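## Task

Move both white-taped parcels onto the work bench that only arm1 can reach, and both blue-taped parcels onto the desk that only arm3 can reach. Each parcel must stand with the arrows on its sides facing upward and its entire base resting on the top surface. The attempt fails if any parcel ends up on the floor or on a lower board without a gripper holding it. A parcel that stays in place only because a robot is holding it does not count as placed. Finish by opening the grippers and moving the arms away.

## Robot and tools

Setup: three identical i2rt Big YAM arms named arm1, arm2 and arm3. Each has six revolute joints, a two-finger gripper and a camera on its wrist (arm1_cam_wrist, arm2_cam_wrist, arm3_cam_wrist). Two fixed room cameras, room_a and room_b, watch the scene. Because of where the target surfaces are, arm2 will usually have to pass parcels between the other two arms. A loose object may occasionally get nudged by something outside the robots' control.

Frames: all positions share one scene frame whose origin is on the floor, with +z pointing up. The hand point lies midway between the fingertips. Its z axis runs along the fingers and its y axis is the direction the fingers open and close. Each arm's foot pose is never printed. The camera calibration gives intrinsics K, distortion D, T_world_to_cam and pos_world for each camera, and these can be slightly off. Wrist camera poses are derived from reported joint angles.

execute_actions: "actions" is a list holding either zero actions or exactly one. An action is an object keyed by robot name. Every arm has its own entry, {"joints": {...}}, and each value in it is an absolute target, never an offset. Joint values are in radians, given in the arm's own joint space. Allowed ranges:
- joint1_rad: -2.879 to 2.879. Rotates the whole arm about its foot; positive is counter-clockwise seen from above; 0 faces the way the foot faces.
- joint2_rad: 0 to 3.141. Shoulder; at 0 the upper arm points back, close to horizontal; increasing raises it and then brings it forward.
- joint3_rad: 0 to 3.019. Elbow; 0 is fully folded and larger values open it.
- joint4_rad: -1.692 to 1.57. Hand pitch; positive tilts the fingers up.
- joint5_rad: -1.57 to 1.57. Sideways swing of the hand; positive goes to the arm's right.
- joint6_rad: -2.094 to 2.094. Hand roll; positive is clockwise as seen from behind the hand.
- gripper_m: 0 to 0.093. Gap between the fingertips in metres; 0 is closed.

The "done" tolerances are about ±0.045, 0.14, 0.09, 0.055, 0.03, 0.035 rad for joints 1 to 6, and ±0.003 m for the gripper. The hand reaches roughly 1.0 m from the joint1 axis. Every motion in one action starts together, but they can finish at different moments. Joints move at different speeds, so the hand may swing along a wide path between postures; use intermediate postures when things are nearby. A joint or arm you leave out keeps chasing its earlier target. If any key is unknown or any value is out of range, the entire call is rejected and nothing moves.

"cameras" is optional: a list of camera names, or "all". If it is missing or null you get all cameras; an empty list gives no images. The "pictures" line lists the returned images in order.

wait: seconds from 0 to 10. It sends no new command and returns state and images.

zoom_image: takes camera and region [x0, y0, x1, y1] in pixels of that camera's latest full image, with origin at the top-left. The region can be at most 504 by 504.

read_manual: section "licences" only. It returns licence text and moves nothing.

finished_scene: pass the current scene's number to end that scene, which cannot be undone. Before calling it, release the parcels and move the arms clear, then let the robot hold that state.

Reading results: joint_positions gives the current angles and the gripper gap. joint_status tells how each commanded motion ended:
- off_target: the joint stopped short and may still be pushing.
- contact_stop: the joint gives up its target and holds where it stopped.
- time_out: the joint may still push toward its target, or toward a point a little way from where it stands, and on_its_own will name it.
- not_followed: a safety check blocked that arm's joint targets, and a "joint command not followed" line with a "cause:" appears. The gripper command still runs, and the blocked targets may be retried on later actions.

on_its_own lists things you did not command; "held at" there is the target being held, not the joint's position. To relieve a joint that keeps pushing, send its reported position as the new target. Very small target changes may not move a joint at all. Joint torques are raw drive outputs with offset and noise, so they only roughly indicate load or contact.

Cautions: the arms do not stop when they touch something and can press hard. Any hard press between two arms ends the run, and no state line reports arm-to-arm contact. The self-collision check may react too late and ignores fingers, gripper housings and wrist cameras. Avoid dropping, slamming or shoving parcels, and keep them off the floor. Holding loads heats the motors, even between calls while you think, because the robot keeps its last command the whole time. A MOTOR HOT line appears from 85 °C. At 100 °C an OVER-TEMPERATURE FAULT makes that arm go limp and fall, and its unfinished keys read limit_stop_at_motor_heat; send those targets again afterward. Some heat carries into the next scene. If a result reports a stop, any later motion calls in the same reply are skipped. Use as little robot motion time as you can.

Each tool is called after ">>>" in YAML: its name, and indented under it one key for each argument.

## Session

>>> execute_actions:
  actions: []

Scene clock: 0.00 s.
Joint torques (N m, as the arm reports them, + toward a larger angle): no reading
arm1.joint_positions: joint1_rad=-0.041 joint2_rad=+0.530 joint3_rad=+1.643 joint4_rad=-1.308 joint5_rad=+0.031 joint6_rad=+0.506 gripper_m=+0.094
arm1.joint_status: not commanded
arm1.hand: x=-0.5030 y=-1.0986 z=+1.5621 quat_wxyz=(-0.619, -0.501, -0.591, +0.127) (m; scene frame)
arm2.joint_positions: joint1_rad=-0.181 joint2_rad=+0.586 joint3_rad=+1.586 joint4_rad=-1.317 joint5_rad=+0.172 joint6_rad=-0.620 gripper_m=+0.095
arm2.joint_status: not commanded
arm2.hand: x=+0.2034 y=-0.0152 z=+1.5347 quat_wxyz=(-0.388, +0.808, -0.026, -0.442) (m; scene frame)
arm3.joint_positions: joint1_rad=-0.561 joint2_rad=+0.470 joint3_rad=+1.685 joint4_rad=-1.175 joint5_rad=-0.171 joint6_rad=-0.090 gripper_m=+0.095
arm3.joint_status: not commanded
arm3.hand: x=+0.1494 y=+1.1345 z=+1.5702 quat_wxyz=(+0.150, -0.689, +0.079, +0.705) (m; scene frame)
pictures: arm1_cam_wrist, arm2_cam_wrist, arm3_cam_wrist, room_a, room_b
Images, in order (width x height): arm1_cam_wrist 896x504, arm2_cam_wrist 896x504, arm3_cam_wrist 896x504, room_a 896x504, room_b 896x504.

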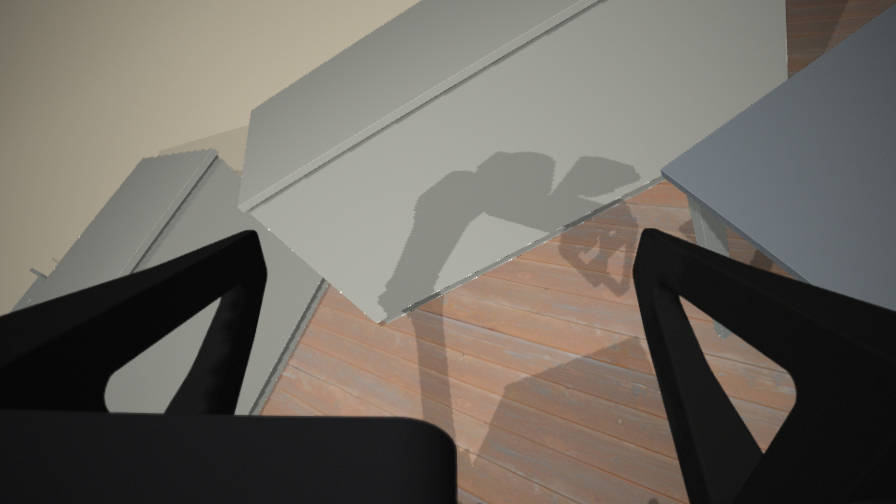

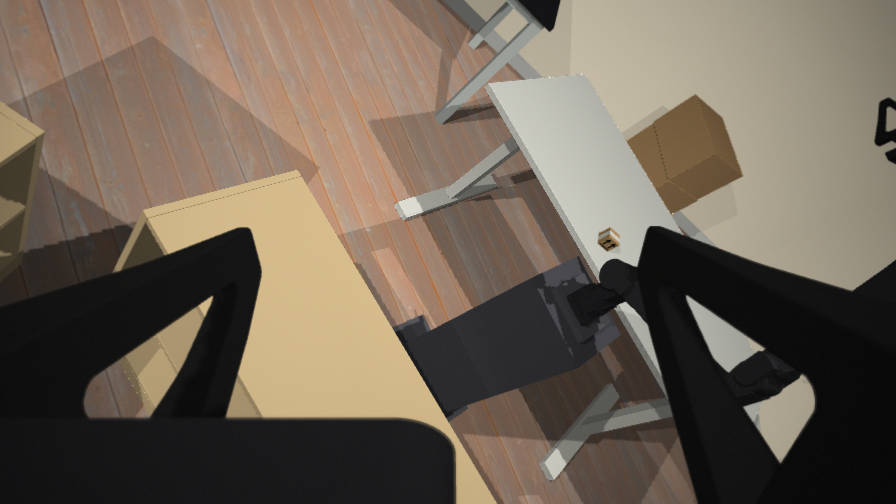

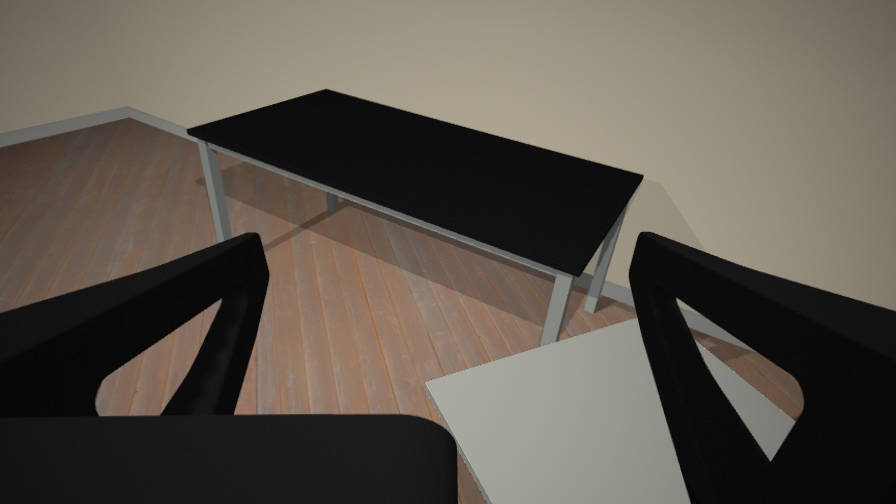

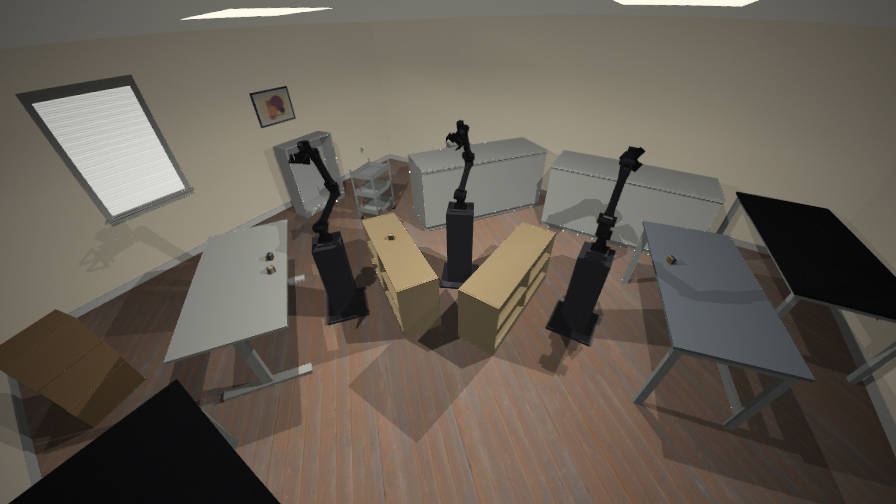

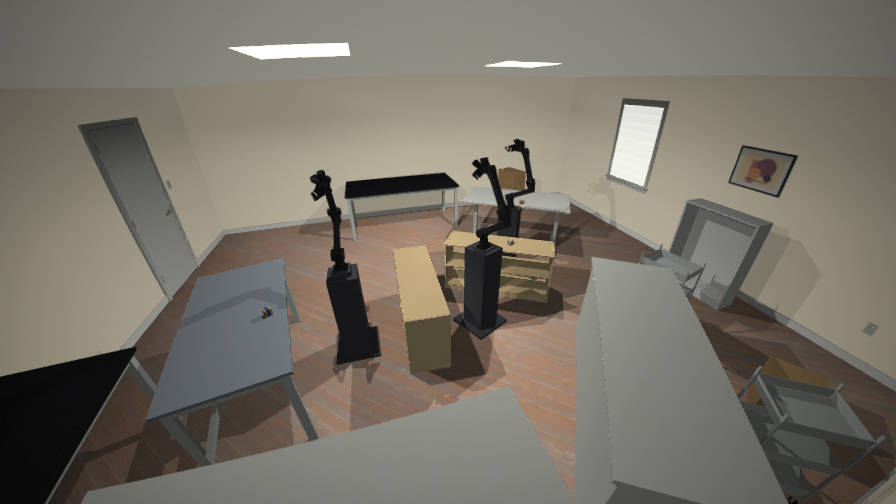

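>>> zoom_image:
  camera: "room_a"
  region: [220, 210, 440, 310]

>>> zoom_image:
  camera: "room_a"
  region: [620, 220, 740, 300]

>>> zoom_image:
  camera: "room_b"
  region: [440, 170, 600, 270]

>>> zoom_image:
  camera: "room_b"
  region: [220, 280, 320, 340]

Region (220, 210, 440, 310) of room_a's 896x504 image, scaled by 2.291, with more detail than that image has; it fills the top 229 rows of this view, and the rest is white.

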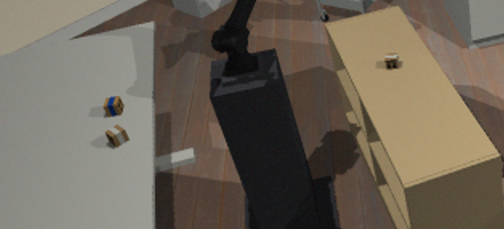

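Region (620, 220, 740, 300) of room_a's 896x504 image, scaled by 4.200, with more detail than that image has.

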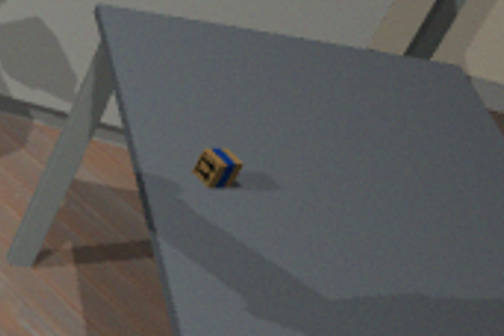

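Region (440, 170, 600, 270) of room_b's 896x504 image, scaled by 3.150, with more detail than that image has; it fills the top 315 rows of this view, and the rest is white.

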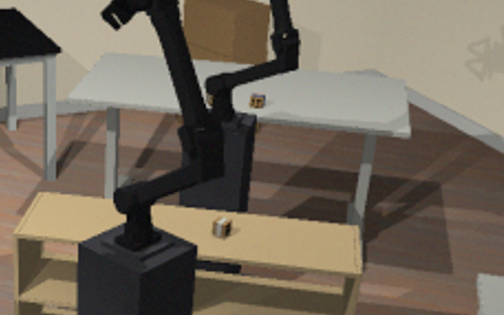

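Region (220, 280, 320, 340) of room_b's 896x504 image, scaled by 5.040, with more detail than that image has; it fills the top 302 rows of this view, and the rest is white.

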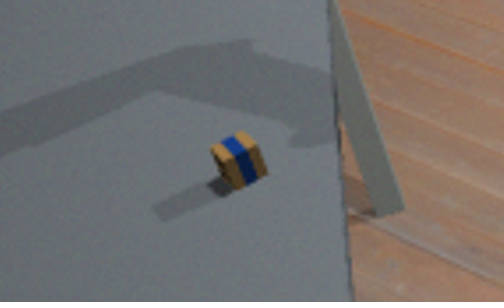

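>>> execute_actions:
  actions:
    - {"arm1": {"joints": {"joint1_rad": -1.26, "joint2_rad": 0.476, "joint3_rad": 0.75, "joint4_rad": -0.72, "joint5_rad": 0, "joint6_rad": 0}}, "arm2": {"joints": {"joint1_rad": -1.35, "joint2_rad": 0.476, "joint3_rad": 0.75, "joint4_rad": -0.57, "joint5_rad": 0, "joint6_rad": 0}}, "arm3": {"joints": {"joint1_rad": -1.3, "joint2_rad": 0.476, "joint3_rad": 0.75, "joint4_rad": -0.8, "joint5_rad": 0, "joint6_rad": 0}}}
  cameras: ["arm1_cam_wrist", "arm2_cam_wrist", "arm3_cam_wrist"]

Scene clock: 4.77 s.
Joint torques (N m, as the arm reports them, + toward a larger angle): arm1=[-0.69 -0.07  9.96  2.42 -0.04 -0.16] | arm2=[-0.37  1.14  8.52  2.31  0.14  0.17] | arm3=[-0.6  -0.22 10.89  3.12 -0.02  0.1 ]
arm1.joint_positions: joint1_rad=-1.250 joint2_rad=+0.487 joint3_rad=+0.749 joint4_rad=-0.733 joint5_rad=+0.000 joint6_rad=+0.010 gripper_m=+0.094
arm1.joint_status: all done
arm1.hand: x=-0.7396 y=-1.2532 z=+1.2413 quat_wxyz=(-0.263, -0.738, -0.429, +0.449) (m; scene frame)
arm2.joint_positions: joint1_rad=-1.348 joint2_rad=+0.481 joint3_rad=+0.750 joint4_rad=-0.590 joint5_rad=+0.000 joint6_rad=-0.011 gripper_m=+0.095
arm2.joint_status: all done
arm2.hand: x=+0.3951 y=+0.1789 z=+1.2854 quat_wxyz=(-0.453, +0.528, -0.612, -0.376) (m; scene frame)
arm3.joint_positions: joint1_rad=-1.297 joint2_rad=+0.485 joint3_rad=+0.747 joint4_rad=-0.816 joint5_rad=-0.001 joint6_rad=-0.008 gripper_m=+0.095
arm3.joint_status: all done
arm3.hand: x=+0.1451 y=+1.3958 z=+1.1763 quat_wxyz=(+0.282, -0.716, +0.501, +0.396) (m; scene frame)
pictures: arm1_cam_wrist, arm2_cam_wrist, arm3_cam_wrist
camera_calibration (this result's frames):
arm1_cam_wrist: T_world_to_cam=[[-0.867713, 0.496893, -0.0131244, -0.00374058], [0.448144, 0.770615, -0.453123, 1.8628], [-0.21504, -0.399062, -0.891351, 0.568901], [0, 0, 0, 1]] pos_world=[-0.715712, -1.20662, 1.35112]
arm2_cam_wrist: T_world_to_cam=[[0.985868, -0.16612, 0.0216337, -0.390919], [-0.1214, -0.797442, -0.591058, 0.956126], [0.115438, 0.580079, -0.806339, 1.00807], [0, 0, 0, 1]] pos_world=[0.385098, 0.112757, 1.38643]
arm3_cam_wrist: T_world_to_cam=[[0.938521, 0.345207, 0.00340265, -0.623222], [0.319103, -0.863707, -0.390107, 1.62221], [-0.131729, 0.36721, -0.920763, 0.712391], [0, 0, 0, 1]] pos_world=[0.161096, 1.35466, 1.2909]
Images, in order (width x height): arm1_cam_wrist 896x504, arm2_cam_wrist 896x504, arm3_cam_wrist 896x504.

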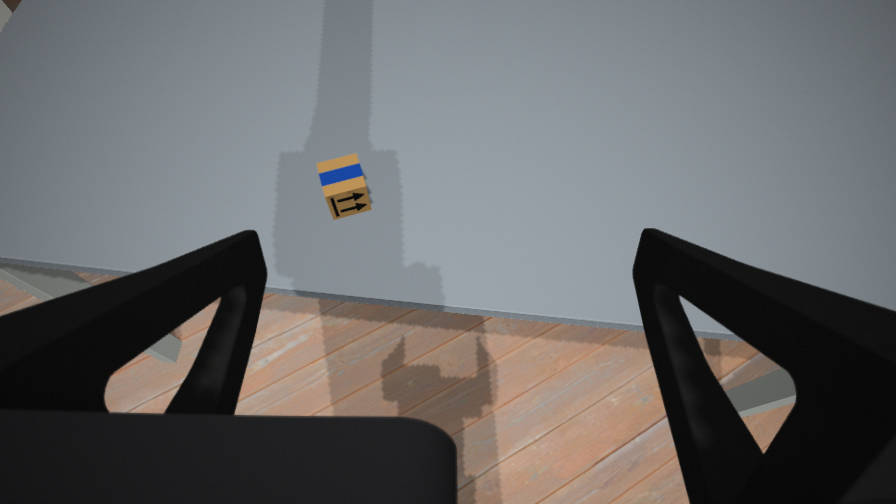

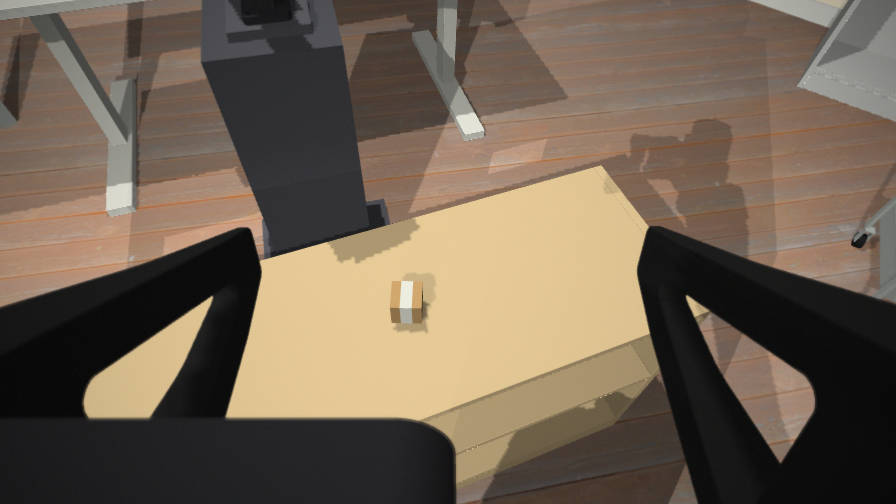

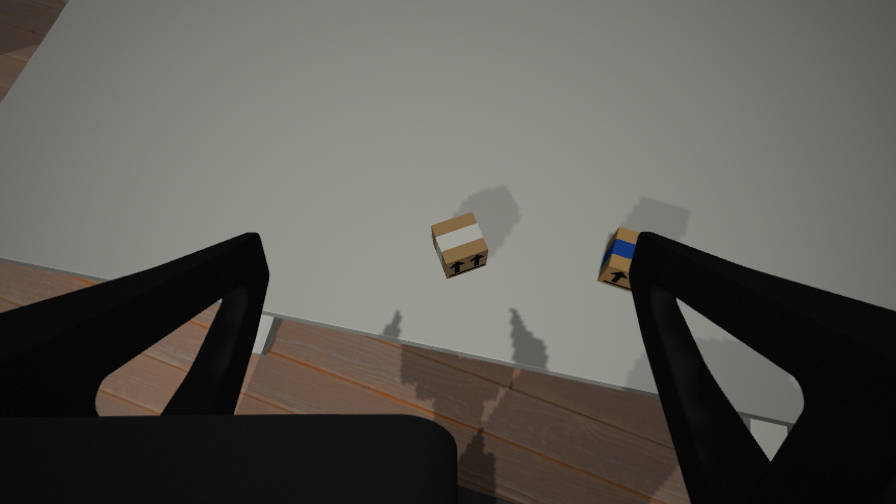

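>>> zoom_image:
  camera: "arm1_cam_wrist"
  region: [280, 130, 420, 240]

>>> zoom_image:
  camera: "arm2_cam_wrist"
  region: [350, 250, 470, 350]

>>> zoom_image:
  camera: "arm3_cam_wrist"
  region: [400, 180, 680, 320]

Region (280, 130, 420, 240) of arm1_cam_wrist's 896x504 image, scaled by 3.600, with more detail than that image has; it fills the top 396 rows of this view, and the rest is white.

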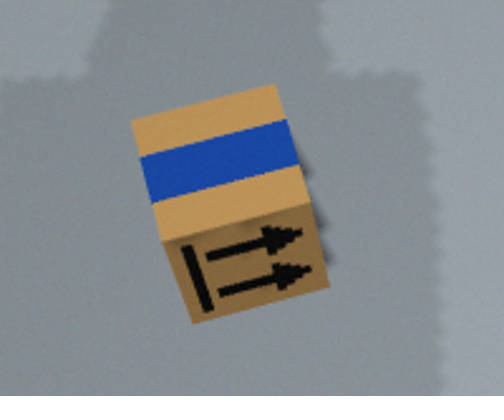

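Region (350, 250, 470, 350) of arm2_cam_wrist's 896x504 image, scaled by 4.200, with more detail than that image has.

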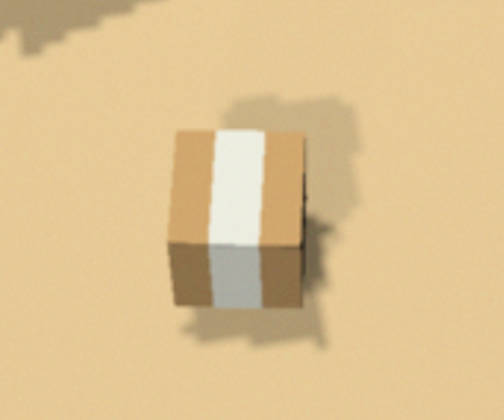

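Region (400, 180, 680, 320) of arm3_cam_wrist's 896x504 image, scaled by 1.800, with more detail than that image has.

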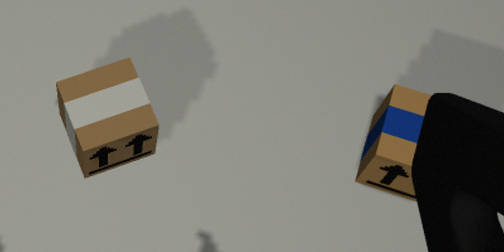

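>>> execute_actions:
  actions:
    - {"arm1": {"joints": {"joint1_rad": -1.047, "joint2_rad": 2.058, "joint3_rad": 1.784, "joint4_rad": -1.297, "joint5_rad": 0, "joint6_rad": -0.09}}, "arm2": {"joints": {"joint1_rad": -1.285, "joint2_rad": 2.24, "joint3_rad": 1.827, "joint4_rad": -1.157, "joint5_rad": 0, "joint6_rad": 0.07}}, "arm3": {"joints": {"joint1_rad": -1.324, "joint2_rad": 1.749, "joint3_rad": 1.243, "joint4_rad": -1.065, "joint5_rad": 0, "joint6_rad": -0.4}}}

Scene clock: 11.27 s.
Joint torques (N m, as the arm reports them, + toward a larger angle): arm1=[  0.58 -20.93  11.29   0.27  -0.05  -0.14] | arm2=[ -0.2  -19.92  10.06  -0.39   0.14   0.15] | arm3=[ -0.79 -14.6    9.13   0.71  -0.06  -0.04]
arm1.joint_positions: joint1_rad=-1.055 joint2_rad=+2.059 joint3_rad=+1.742 joint4_rad=-1.291 joint5_rad=+0.000 joint6_rad=-0.081 gripper_m=+0.094
arm1.joint_status: all done
arm1.hand: x=-0.7812 y=-1.5660 z=+0.9526 quat_wxyz=(+0.014, -0.785, -0.619, -0.017) (m; scene frame)
arm2.joint_positions: joint1_rad=-1.287 joint2_rad=+2.251 joint3_rad=+1.782 joint4_rad=-1.149 joint5_rad=+0.000 joint6_rad=+0.059 gripper_m=+0.095
arm2.joint_status: all done
arm2.hand: x=+0.4128 y=+0.5058 z=+0.8625 quat_wxyz=(+0.011, +0.647, -0.762, +0.016) (m; scene frame)
arm3.joint_positions: joint1_rad=-1.317 joint2_rad=+1.734 joint3_rad=+1.234 joint4_rad=-1.057 joint5_rad=-0.001 joint6_rad=-0.392 gripper_m=+0.095
arm3.joint_status: all done
arm3.hand: x=+0.0907 y=+1.5805 z=+0.9040 quat_wxyz=(+0.005, -0.909, +0.416, +0.005) (m; scene frame)
pictures: arm1_cam_wrist, arm2_cam_wrist, arm3_cam_wrist, room_a, room_b
camera_calibration (this result's frames):
arm1_cam_wrist: T_world_to_cam=[[-0.969525, 0.244989, 0.00123087, -0.375934], [0.193114, 0.761123, 0.619192, 0.756205], [0.150759, 0.60056, -0.785239, 1.92787], [0, 0, 0, 1]] pos_world=[-0.801154, -1.64126, 1.04606]
arm2_cam_wrist: T_world_to_cam=[[0.987046, -0.159496, 0.0173461, -0.345007], [-0.1362, -0.775884, 0.615998, -0.0768895], [-0.0847906, -0.610381, -0.787557, 1.14405], [0, 0, 0, 1]] pos_world=[0.42707, 0.583623, 0.954355]
arm3_cam_wrist: T_world_to_cam=[[0.7563, 0.654217, -0.0032959, -1.10082], [0.540721, -0.622242, 0.566071, 0.426701], [0.368282, -0.429901, -0.82435, 1.514], [0, 0, 0, 1]] pos_world=[0.0442403, 1.63656, 1.0029]
Images, in order (width x height): arm1_cam_wrist 896x504, arm2_cam_wrist 896x504, arm3_cam_wrist 896x504, room_a 896x504, room_b 896x504.

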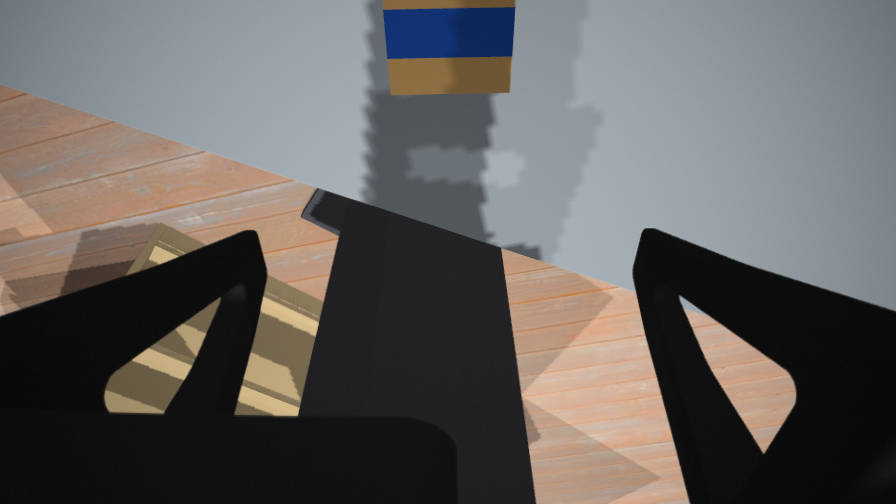

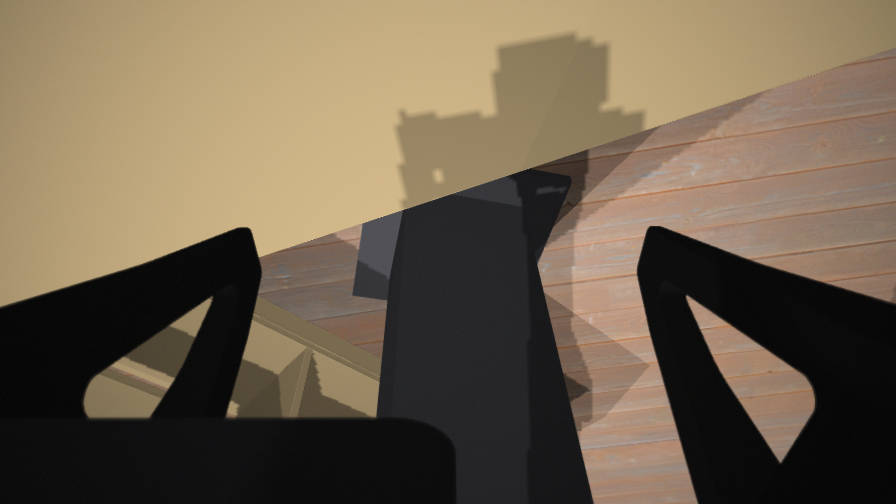

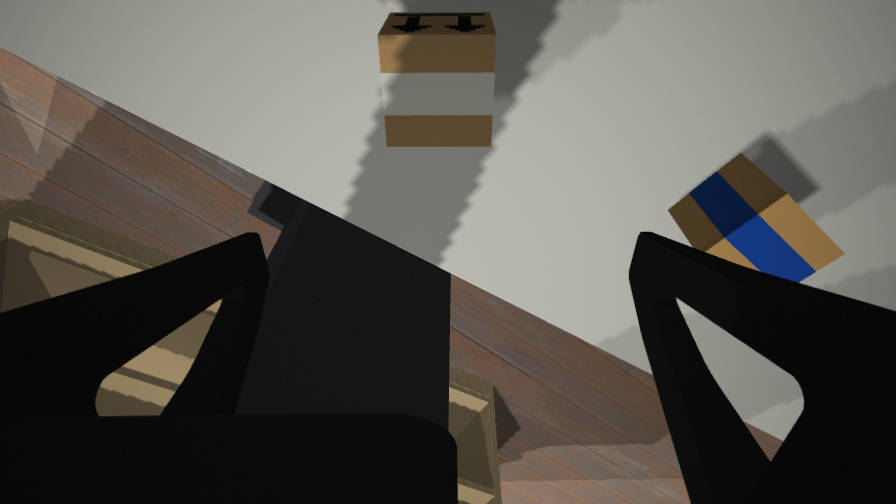

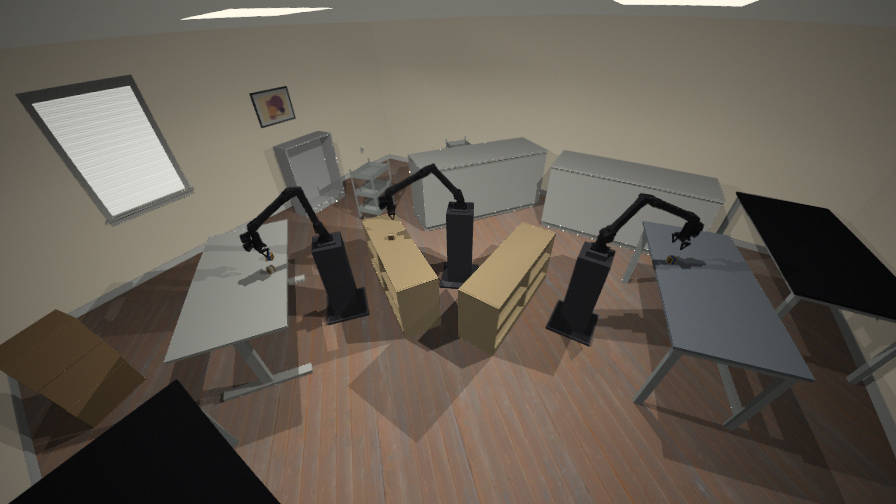

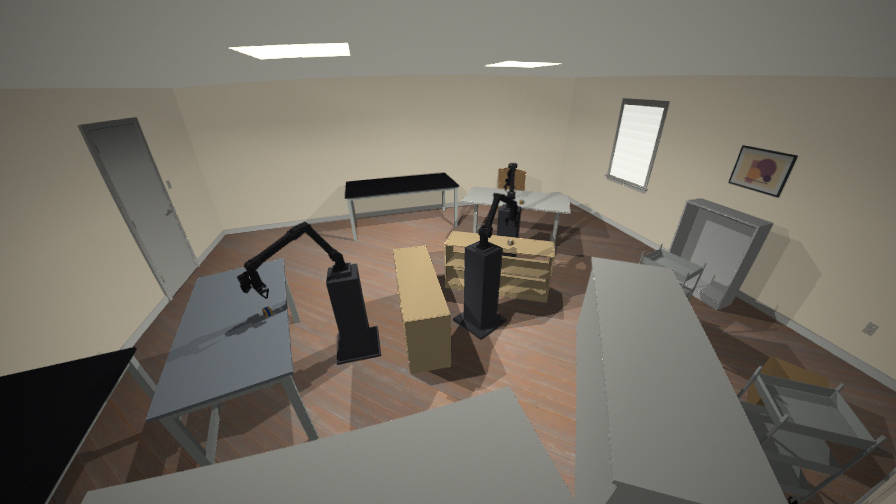

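>>> execute_actions:
  actions:
    - {"arm1": {"joints": {"joint1_rad": -1.057, "joint2_rad": 2.241, "joint3_rad": 1.681, "joint4_rad": -1.010}}, "arm2": {"joints": {"joint1_rad": -1.284, "joint2_rad": 2.50, "joint3_rad": 2.066, "joint4_rad": -1.085}}, "arm3": {"joints": {"joint1_rad": -1.305, "joint2_rad": 1.99, "joint3_rad": 1.138, "joint4_rad": -0.723}}}
  cameras: ["arm1_cam_wrist", "arm2_cam_wrist", "arm3_cam_wrist", "room_a"]

Scene clock: 13.67 s.
Joint torques (N m, as the arm reports them, + toward a larger angle): arm1=[ -0.12 -22.23   8.08   0.78  -0.04  -0.15] | arm2=[ -0.2  -22.14   9.82   0.2    0.15   0.15] | arm3=[  0.31 -18.53   7.29   1.27  -0.06  -0.04]
arm1.joint_positions: joint1_rad=-1.055 joint2_rad=+2.244 joint3_rad=+1.668 joint4_rad=-1.018 joint5_rad=+0.000 joint6_rad=-0.081 gripper_m=+0.094
arm1.joint_status: all done
arm1.hand: x=-0.7855 y=-1.5767 z=+0.8141 quat_wxyz=(+0.010, -0.785, -0.619, -0.011) (m; scene frame)
arm2.joint_positions: joint1_rad=-1.287 joint2_rad=+2.511 joint3_rad=+2.023 joint4_rad=-1.089 joint5_rad=+0.000 joint6_rad=+0.059 gripper_m=+0.095
arm2.joint_status: all done
arm2.hand: x=+0.4199 y=+0.5676 z=+0.7727 quat_wxyz=(-0.003, +0.648, -0.762, +0.002) (m; scene frame)
arm3.joint_positions: joint1_rad=-1.314 joint2_rad=+1.999 joint3_rad=+1.124 joint4_rad=-0.733 joint5_rad=-0.001 joint6_rad=-0.392 gripper_m=+0.095
arm3.joint_status: all done
arm3.hand: x=+0.0932 y=+1.5681 z=+0.7477 quat_wxyz=(-0.014, -0.910, +0.415, -0.013) (m; scene frame)
pictures: arm1_cam_wrist, arm2_cam_wrist, arm3_cam_wrist, room_a
camera_calibration (this result's frames):
arm1_cam_wrist: T_world_to_cam=[[-0.969534, 0.244948, 0.00218162, -0.378074], [0.195689, 0.769145, 0.608376, 0.874374], [0.147342, 0.590268, -0.793646, 1.8142], [0, 0, 0, 1]] pos_world=[-0.804969, -1.65078, 0.908711]
arm2_cam_wrist: T_world_to_cam=[[0.987029, -0.159836, 0.0150536, -0.33862], [-0.13843, -0.799835, 0.584038, 0.0665805], [-0.08131, -0.578546, -0.811587, 1.11071], [0, 0, 0, 1]] pos_world=[0.433756, 0.641728, 0.86765]
arm3_cam_wrist: T_world_to_cam=[[0.754289, 0.656138, -0.0230547, -1.08315], [0.533275, -0.591807, 0.604468, 0.430336], [0.382971, -0.468238, -0.796296, 1.41669], [0, 0, 0, 1]] pos_world=[0.0449658, 1.62872, 0.843008]
Images, in order (width x height): arm1_cam_wrist 896x504, arm2_cam_wrist 896x504, arm3_cam_wrist 896x504, room_a 896x504.

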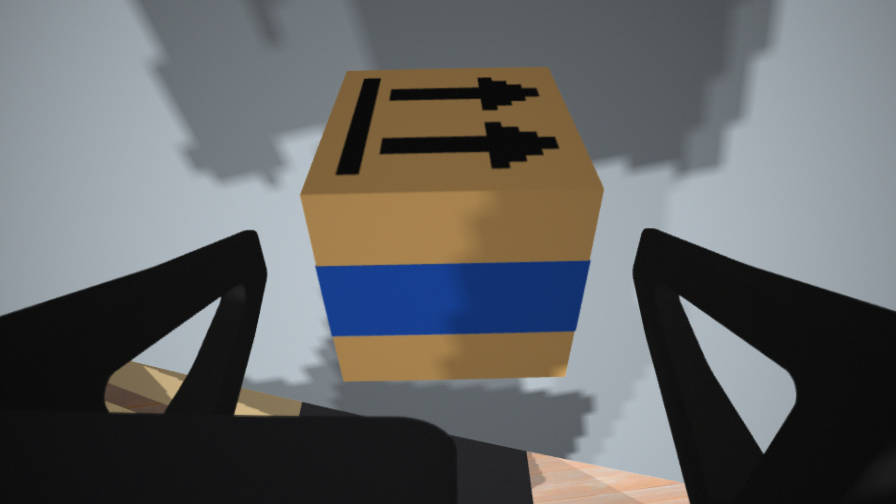

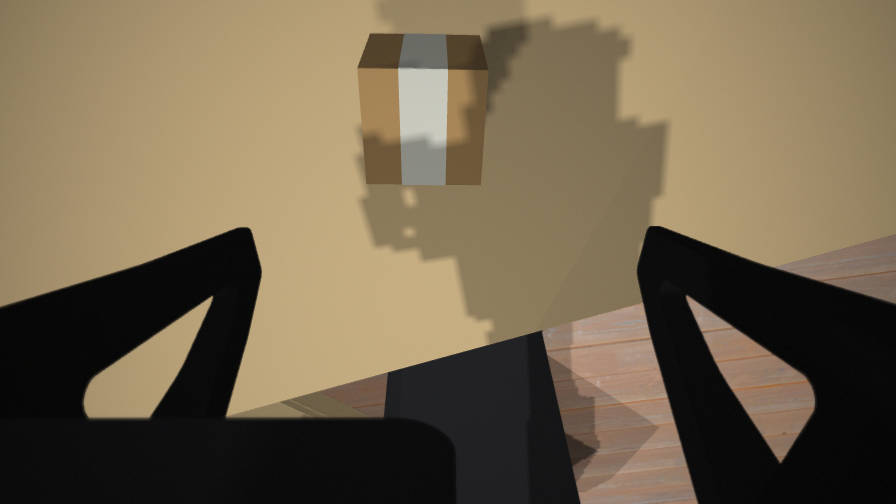

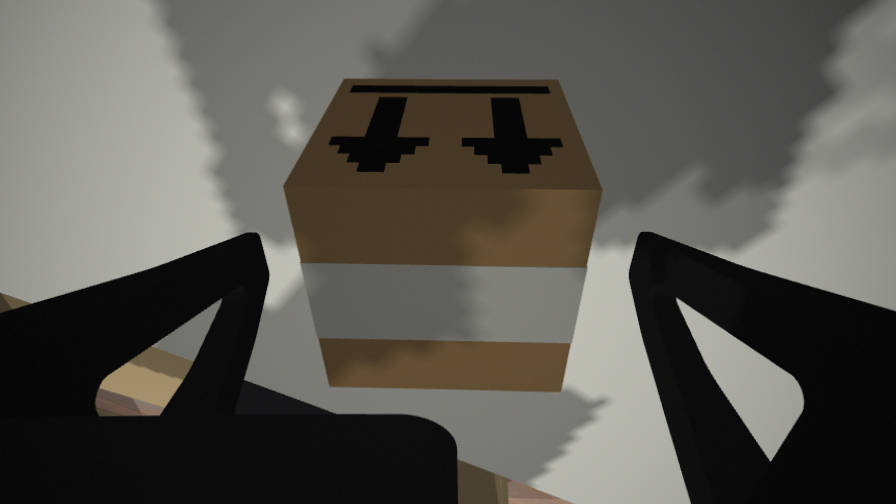

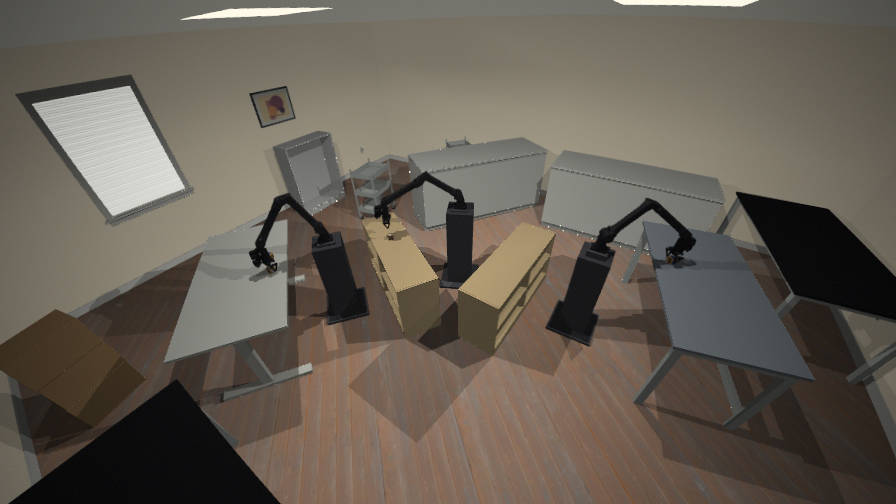

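>>> execute_actions:
  actions:
    - {"arm1": {"joints": {"joint4_rad": -0.98}}, "arm2": {"joints": {"joint1_rad": -1.268, "joint2_rad": 2.697, "joint3_rad": 2.066, "joint4_rad": -0.882}}, "arm3": {"joints": {"joint4_rad": -0.685}}}
  cameras: ["arm1_cam_wrist", "arm2_cam_wrist", "arm3_cam_wrist"]

Scene clock: 16.03 s.
Joint torques (N m, as the arm reports them, + toward a larger angle): arm1=[ -0.14 -22.4    8.14   0.88  -0.04  -0.14] | arm2=[ -0.24 -21.32   7.36   0.44   0.14   0.15] | arm3=[  0.38 -18.42   7.32   1.39  -0.06  -0.04]
arm1.joint_positions: joint1_rad=-1.055 joint2_rad=+2.244 joint3_rad=+1.668 joint4_rad=-0.988 joint5_rad=+0.000 joint6_rad=-0.081 gripper_m=+0.094
arm1.joint_status: all done
arm1.hand: x=-0.7877 y=-1.5836 z=+0.8140 quat_wxyz=(+0.002, -0.785, -0.619, +0.001) (m; scene frame)
arm2.joint_positions: joint1_rad=-1.271 joint2_rad=+2.706 joint3_rad=+2.047 joint4_rad=-0.893 joint5_rad=+0.000 joint6_rad=+0.059 gripper_m=+0.095
arm2.joint_status: all done
arm2.hand: x=+0.4092 y=+0.5666 z=+0.6477 quat_wxyz=(-0.012, +0.654, -0.757, -0.007) (m; scene frame)
arm3.joint_positions: joint1_rad=-1.314 joint2_rad=+1.999 joint3_rad=+1.124 joint4_rad=-0.695 joint5_rad=-0.001 joint6_rad=-0.392 gripper_m=+0.095
arm3.joint_status: all done
arm3.hand: x=+0.0902 y=+1.5769 z=+0.7476 quat_wxyz=(+0.000, -0.910, +0.415, +0.000) (m; scene frame)
pictures: arm1_cam_wrist, arm2_cam_wrist, arm3_cam_wrist
camera_calibration (this result's frames):
arm1_cam_wrist: T_world_to_cam=[[-0.969539, 0.2449, 0.00421659, -0.380311], [0.201039, 0.785827, 0.584858, 0.929936], [0.139918, 0.56789, -0.811125, 1.79144], [0, 0, 0, 1]] pos_world=[-0.806334, -1.65497, 0.910803]
arm2_cam_wrist: T_world_to_cam=[[0.989513, -0.143791, 0.0137533, -0.335623], [-0.126459, -0.816336, 0.563564, 0.154992], [-0.069808, -0.559393, -0.825958, 1.00148], [0, 0, 0, 1]] pos_world=[0.421615, 0.638489, 0.744451]
arm3_cam_wrist: T_world_to_cam=[[0.754081, 0.656725, -0.00857102, -1.09844], [0.540362, -0.612945, 0.576462, 0.490855], [0.373323, -0.43933, -0.817079, 1.39262], [0, 0, 0, 1]] pos_world=[0.0431779, 1.63406, 0.845506]
Images, in order (width x height): arm1_cam_wrist 896x504, arm2_cam_wrist 896x504, arm3_cam_wrist 896x504.

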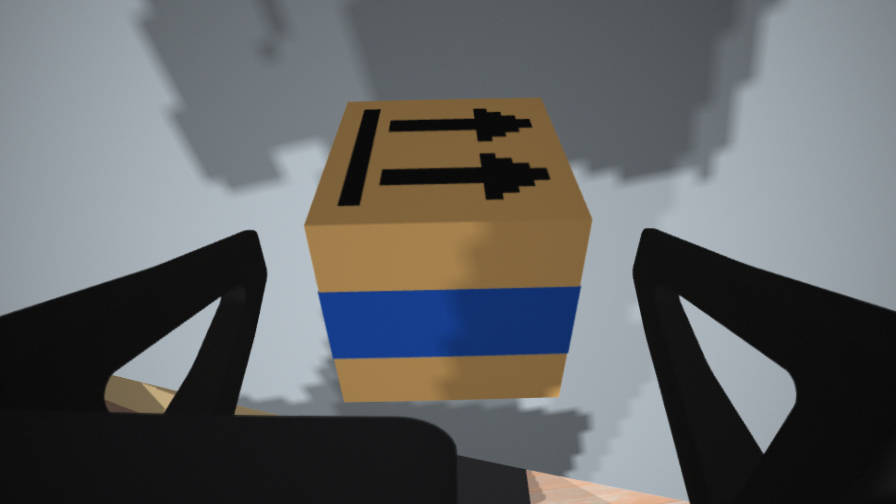

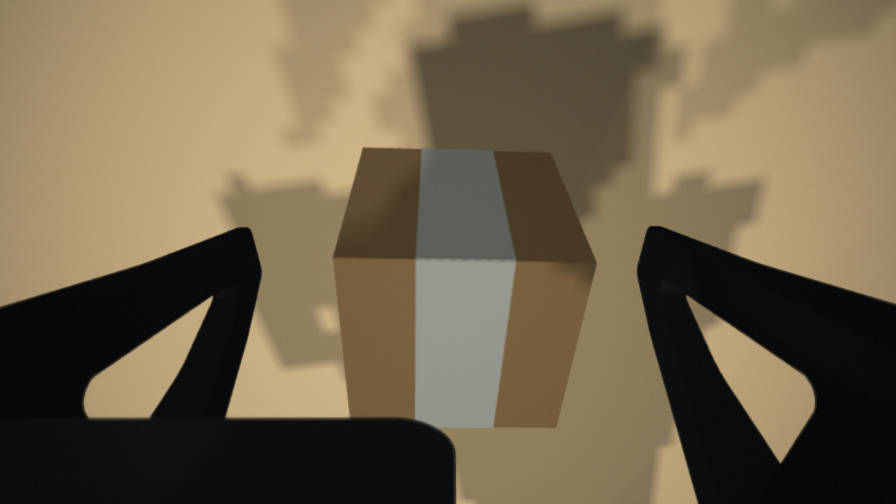

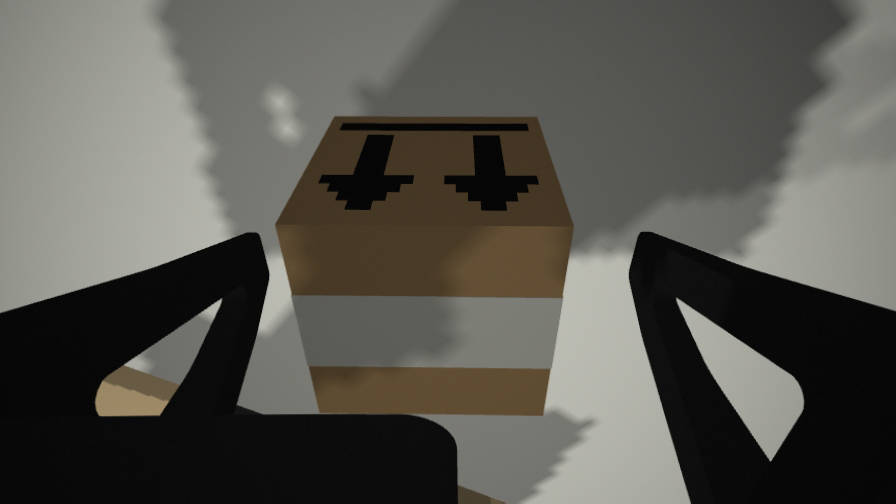

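>>> execute_actions:
  actions:
    - {"arm1": {"joints": {"gripper_m": 0.035}}, "arm2": {"joints": {"joint3_rad": 2.035}}, "arm3": {"joints": {"gripper_m": 0.035}}}
  cameras: ["arm2_cam_wrist"]

Scene clock: 16.77 s.
Joint torques (N m, as the arm reports them, + toward a larger angle): arm1=[ -0.06 -22.37   8.14   0.88  -0.04  -0.14] | arm2=[ -0.18 -21.5    5.71   0.45   0.14   0.15] | arm3=[  0.23 -18.58   7.31   1.39  -0.08  -0.03]
arm1.joint_positions: joint1_rad=-1.055 joint2_rad=+2.244 joint3_rad=+1.668 joint4_rad=-0.988 joint5_rad=+0.000 joint6_rad=-0.082 gripper_m=+0.049
arm1.joint_status: gripper_m off_target (ended at +0.049, target +0.035)
arm1.hand: x=-0.7877 y=-1.5836 z=+0.8140 quat_wxyz=(+0.002, -0.785, -0.619, +0.001) (m; scene frame)
arm2.joint_positions: joint1_rad=-1.271 joint2_rad=+2.706 joint3_rad=+2.040 joint4_rad=-0.893 joint5_rad=+0.000 joint6_rad=+0.059 gripper_m=+0.095
arm2.joint_status: all done
arm2.hand: x=+0.4089 y=+0.5629 z=+0.6453 quat_wxyz=(-0.010, +0.654, -0.757, -0.004) (m; scene frame)
arm3.joint_positions: joint1_rad=-1.314 joint2_rad=+1.999 joint3_rad=+1.124 joint4_rad=-0.695 joint5_rad=-0.001 joint6_rad=-0.393 gripper_m=+0.050
arm3.joint_status: gripper_m off_target (ended at +0.050, target +0.035)
arm3.hand: x=+0.0903 y=+1.5769 z=+0.7476 quat_wxyz=(+0.000, -0.910, +0.415, +0.000) (m; scene frame)
pictures: arm2_cam_wrist
camera_calibration (this result's frames):
arm2_cam_wrist: T_world_to_cam=[[0.989513, -0.143744, 0.0141923, -0.336129], [-0.126133, -0.812021, 0.569836, 0.146703], [-0.070386, -0.56565, -0.821636, 0.998453], [0, 0, 0, 1]] pos_world=[0.421386, 0.635584, 0.741539]
Images, in order (width x height): arm2_cam_wrist 896x504.

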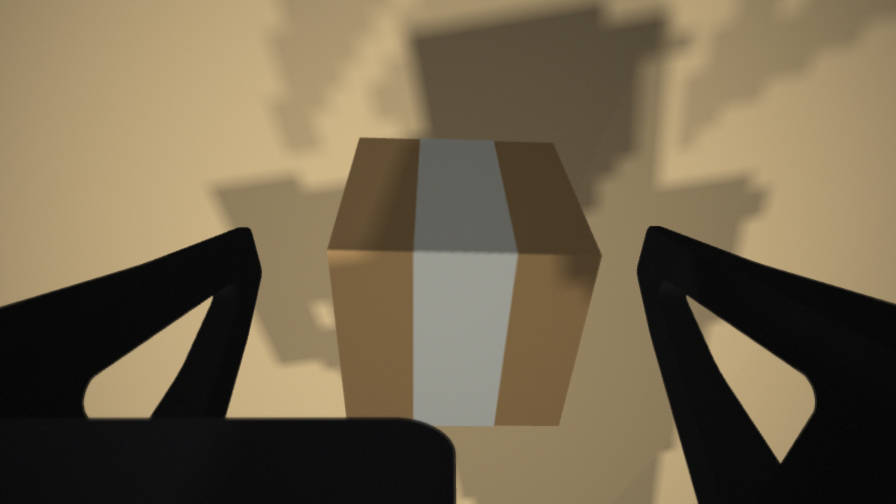

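>>> execute_actions:
  actions:
    - {"arm1": {"joints": {"joint2_rad": 2.05, "joint4_rad": -1.18}}, "arm2": {"joints": {"joint3_rad": 2.012}}, "arm3": {"joints": {"joint2_rad": 1.75, "joint4_rad": -0.94}}}
  cameras: ["arm2_cam_wrist", "room_a", "room_b"]

Scene clock: 21.37 s.
Joint torques (N m, as the arm reports them, + toward a larger angle): arm1=[ -0.09 -18.03   9.21   0.4   -0.05  -0.14] | arm2=[ -0.2  -21.41   5.67   0.39   0.14   0.15] | arm3=[  0.35 -13.78   9.1    0.73  -0.08  -0.03]
arm1.joint_positions: joint1_rad=-1.055 joint2_rad=+2.020 joint3_rad=+1.668 joint4_rad=-1.173 joint5_rad=+0.000 joint6_rad=-0.082 gripper_m=+0.049
arm1.joint_status: all done
arm1.hand: x=-0.7824 y=-1.5696 z=+0.9488 quat_wxyz=(-0.009, -0.785, -0.619, +0.018) (m; scene frame)
arm2.joint_positions: joint1_rad=-1.271 joint2_rad=+2.705 joint3_rad=+2.014 joint4_rad=-0.892 joint5_rad=+0.000 joint6_rad=+0.059 gripper_m=+0.095
arm2.joint_status: all done
arm2.hand: x=+0.4080 y=+0.5518 z=+0.6388 quat_wxyz=(-0.002, +0.654, -0.757, +0.004) (m; scene frame)
arm3.joint_positions: joint1_rad=-1.314 joint2_rad=+1.728 joint3_rad=+1.124 joint4_rad=-0.931 joint5_rad=-0.001 joint6_rad=-0.393 gripper_m=+0.050
arm3.joint_status: all done
arm3.hand: x=+0.0948 y=+1.5632 z=+0.8710 quat_wxyz=(+0.013, -0.910, +0.415, +0.012) (m; scene frame)
pictures: arm2_cam_wrist, room_a, room_b
camera_calibration (this result's frames):
arm2_cam_wrist: T_world_to_cam=[[0.989517, -0.143589, 0.0154633, -0.337631], [-0.125164, -0.79924, 0.587835, 0.12231], [-0.0720479, -0.583608, -0.808833, 0.989094], [0, 0, 0, 1]] pos_world=[0.420662, 0.626517, 0.733335]
Images, in order (width x height): arm2_cam_wrist 896x504, room_a 896x504, room_b 896x504.

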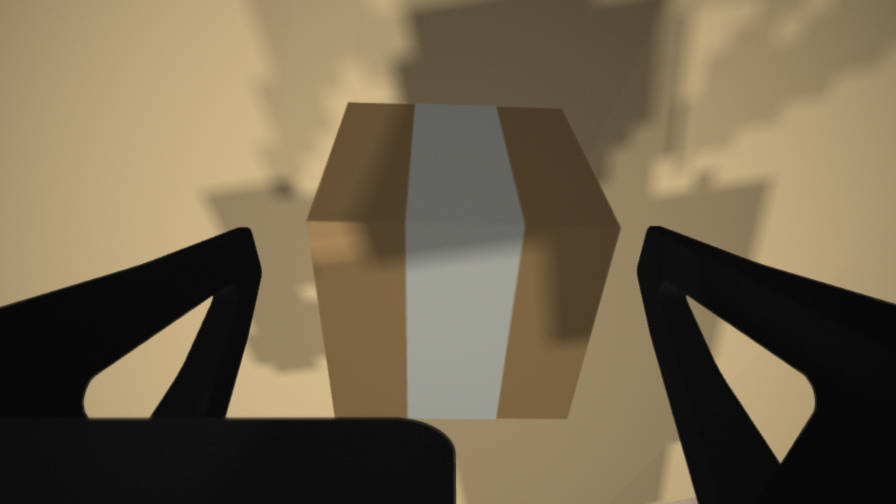

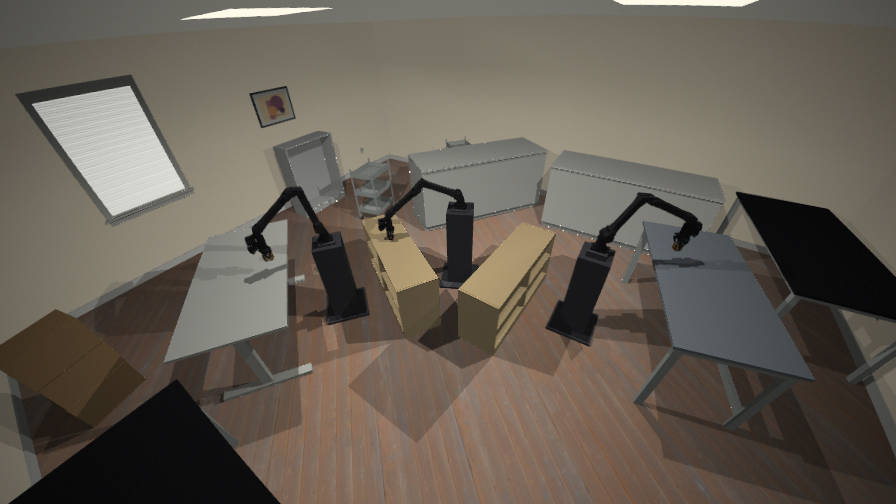

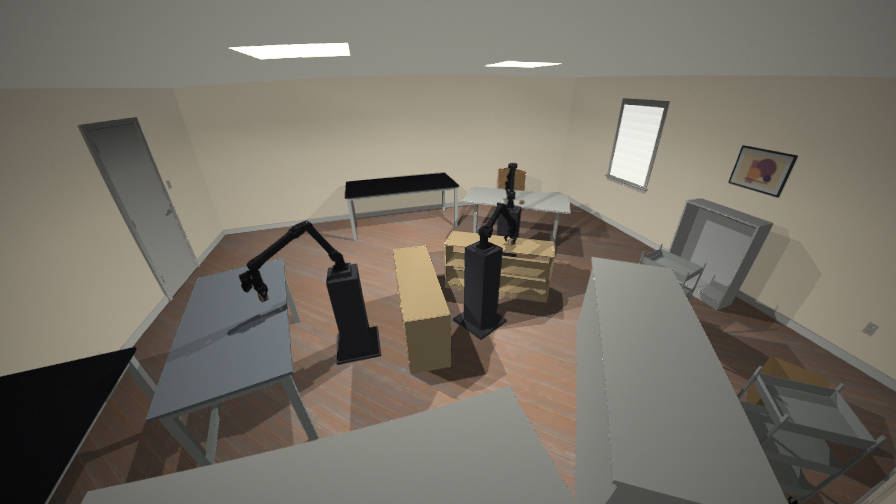

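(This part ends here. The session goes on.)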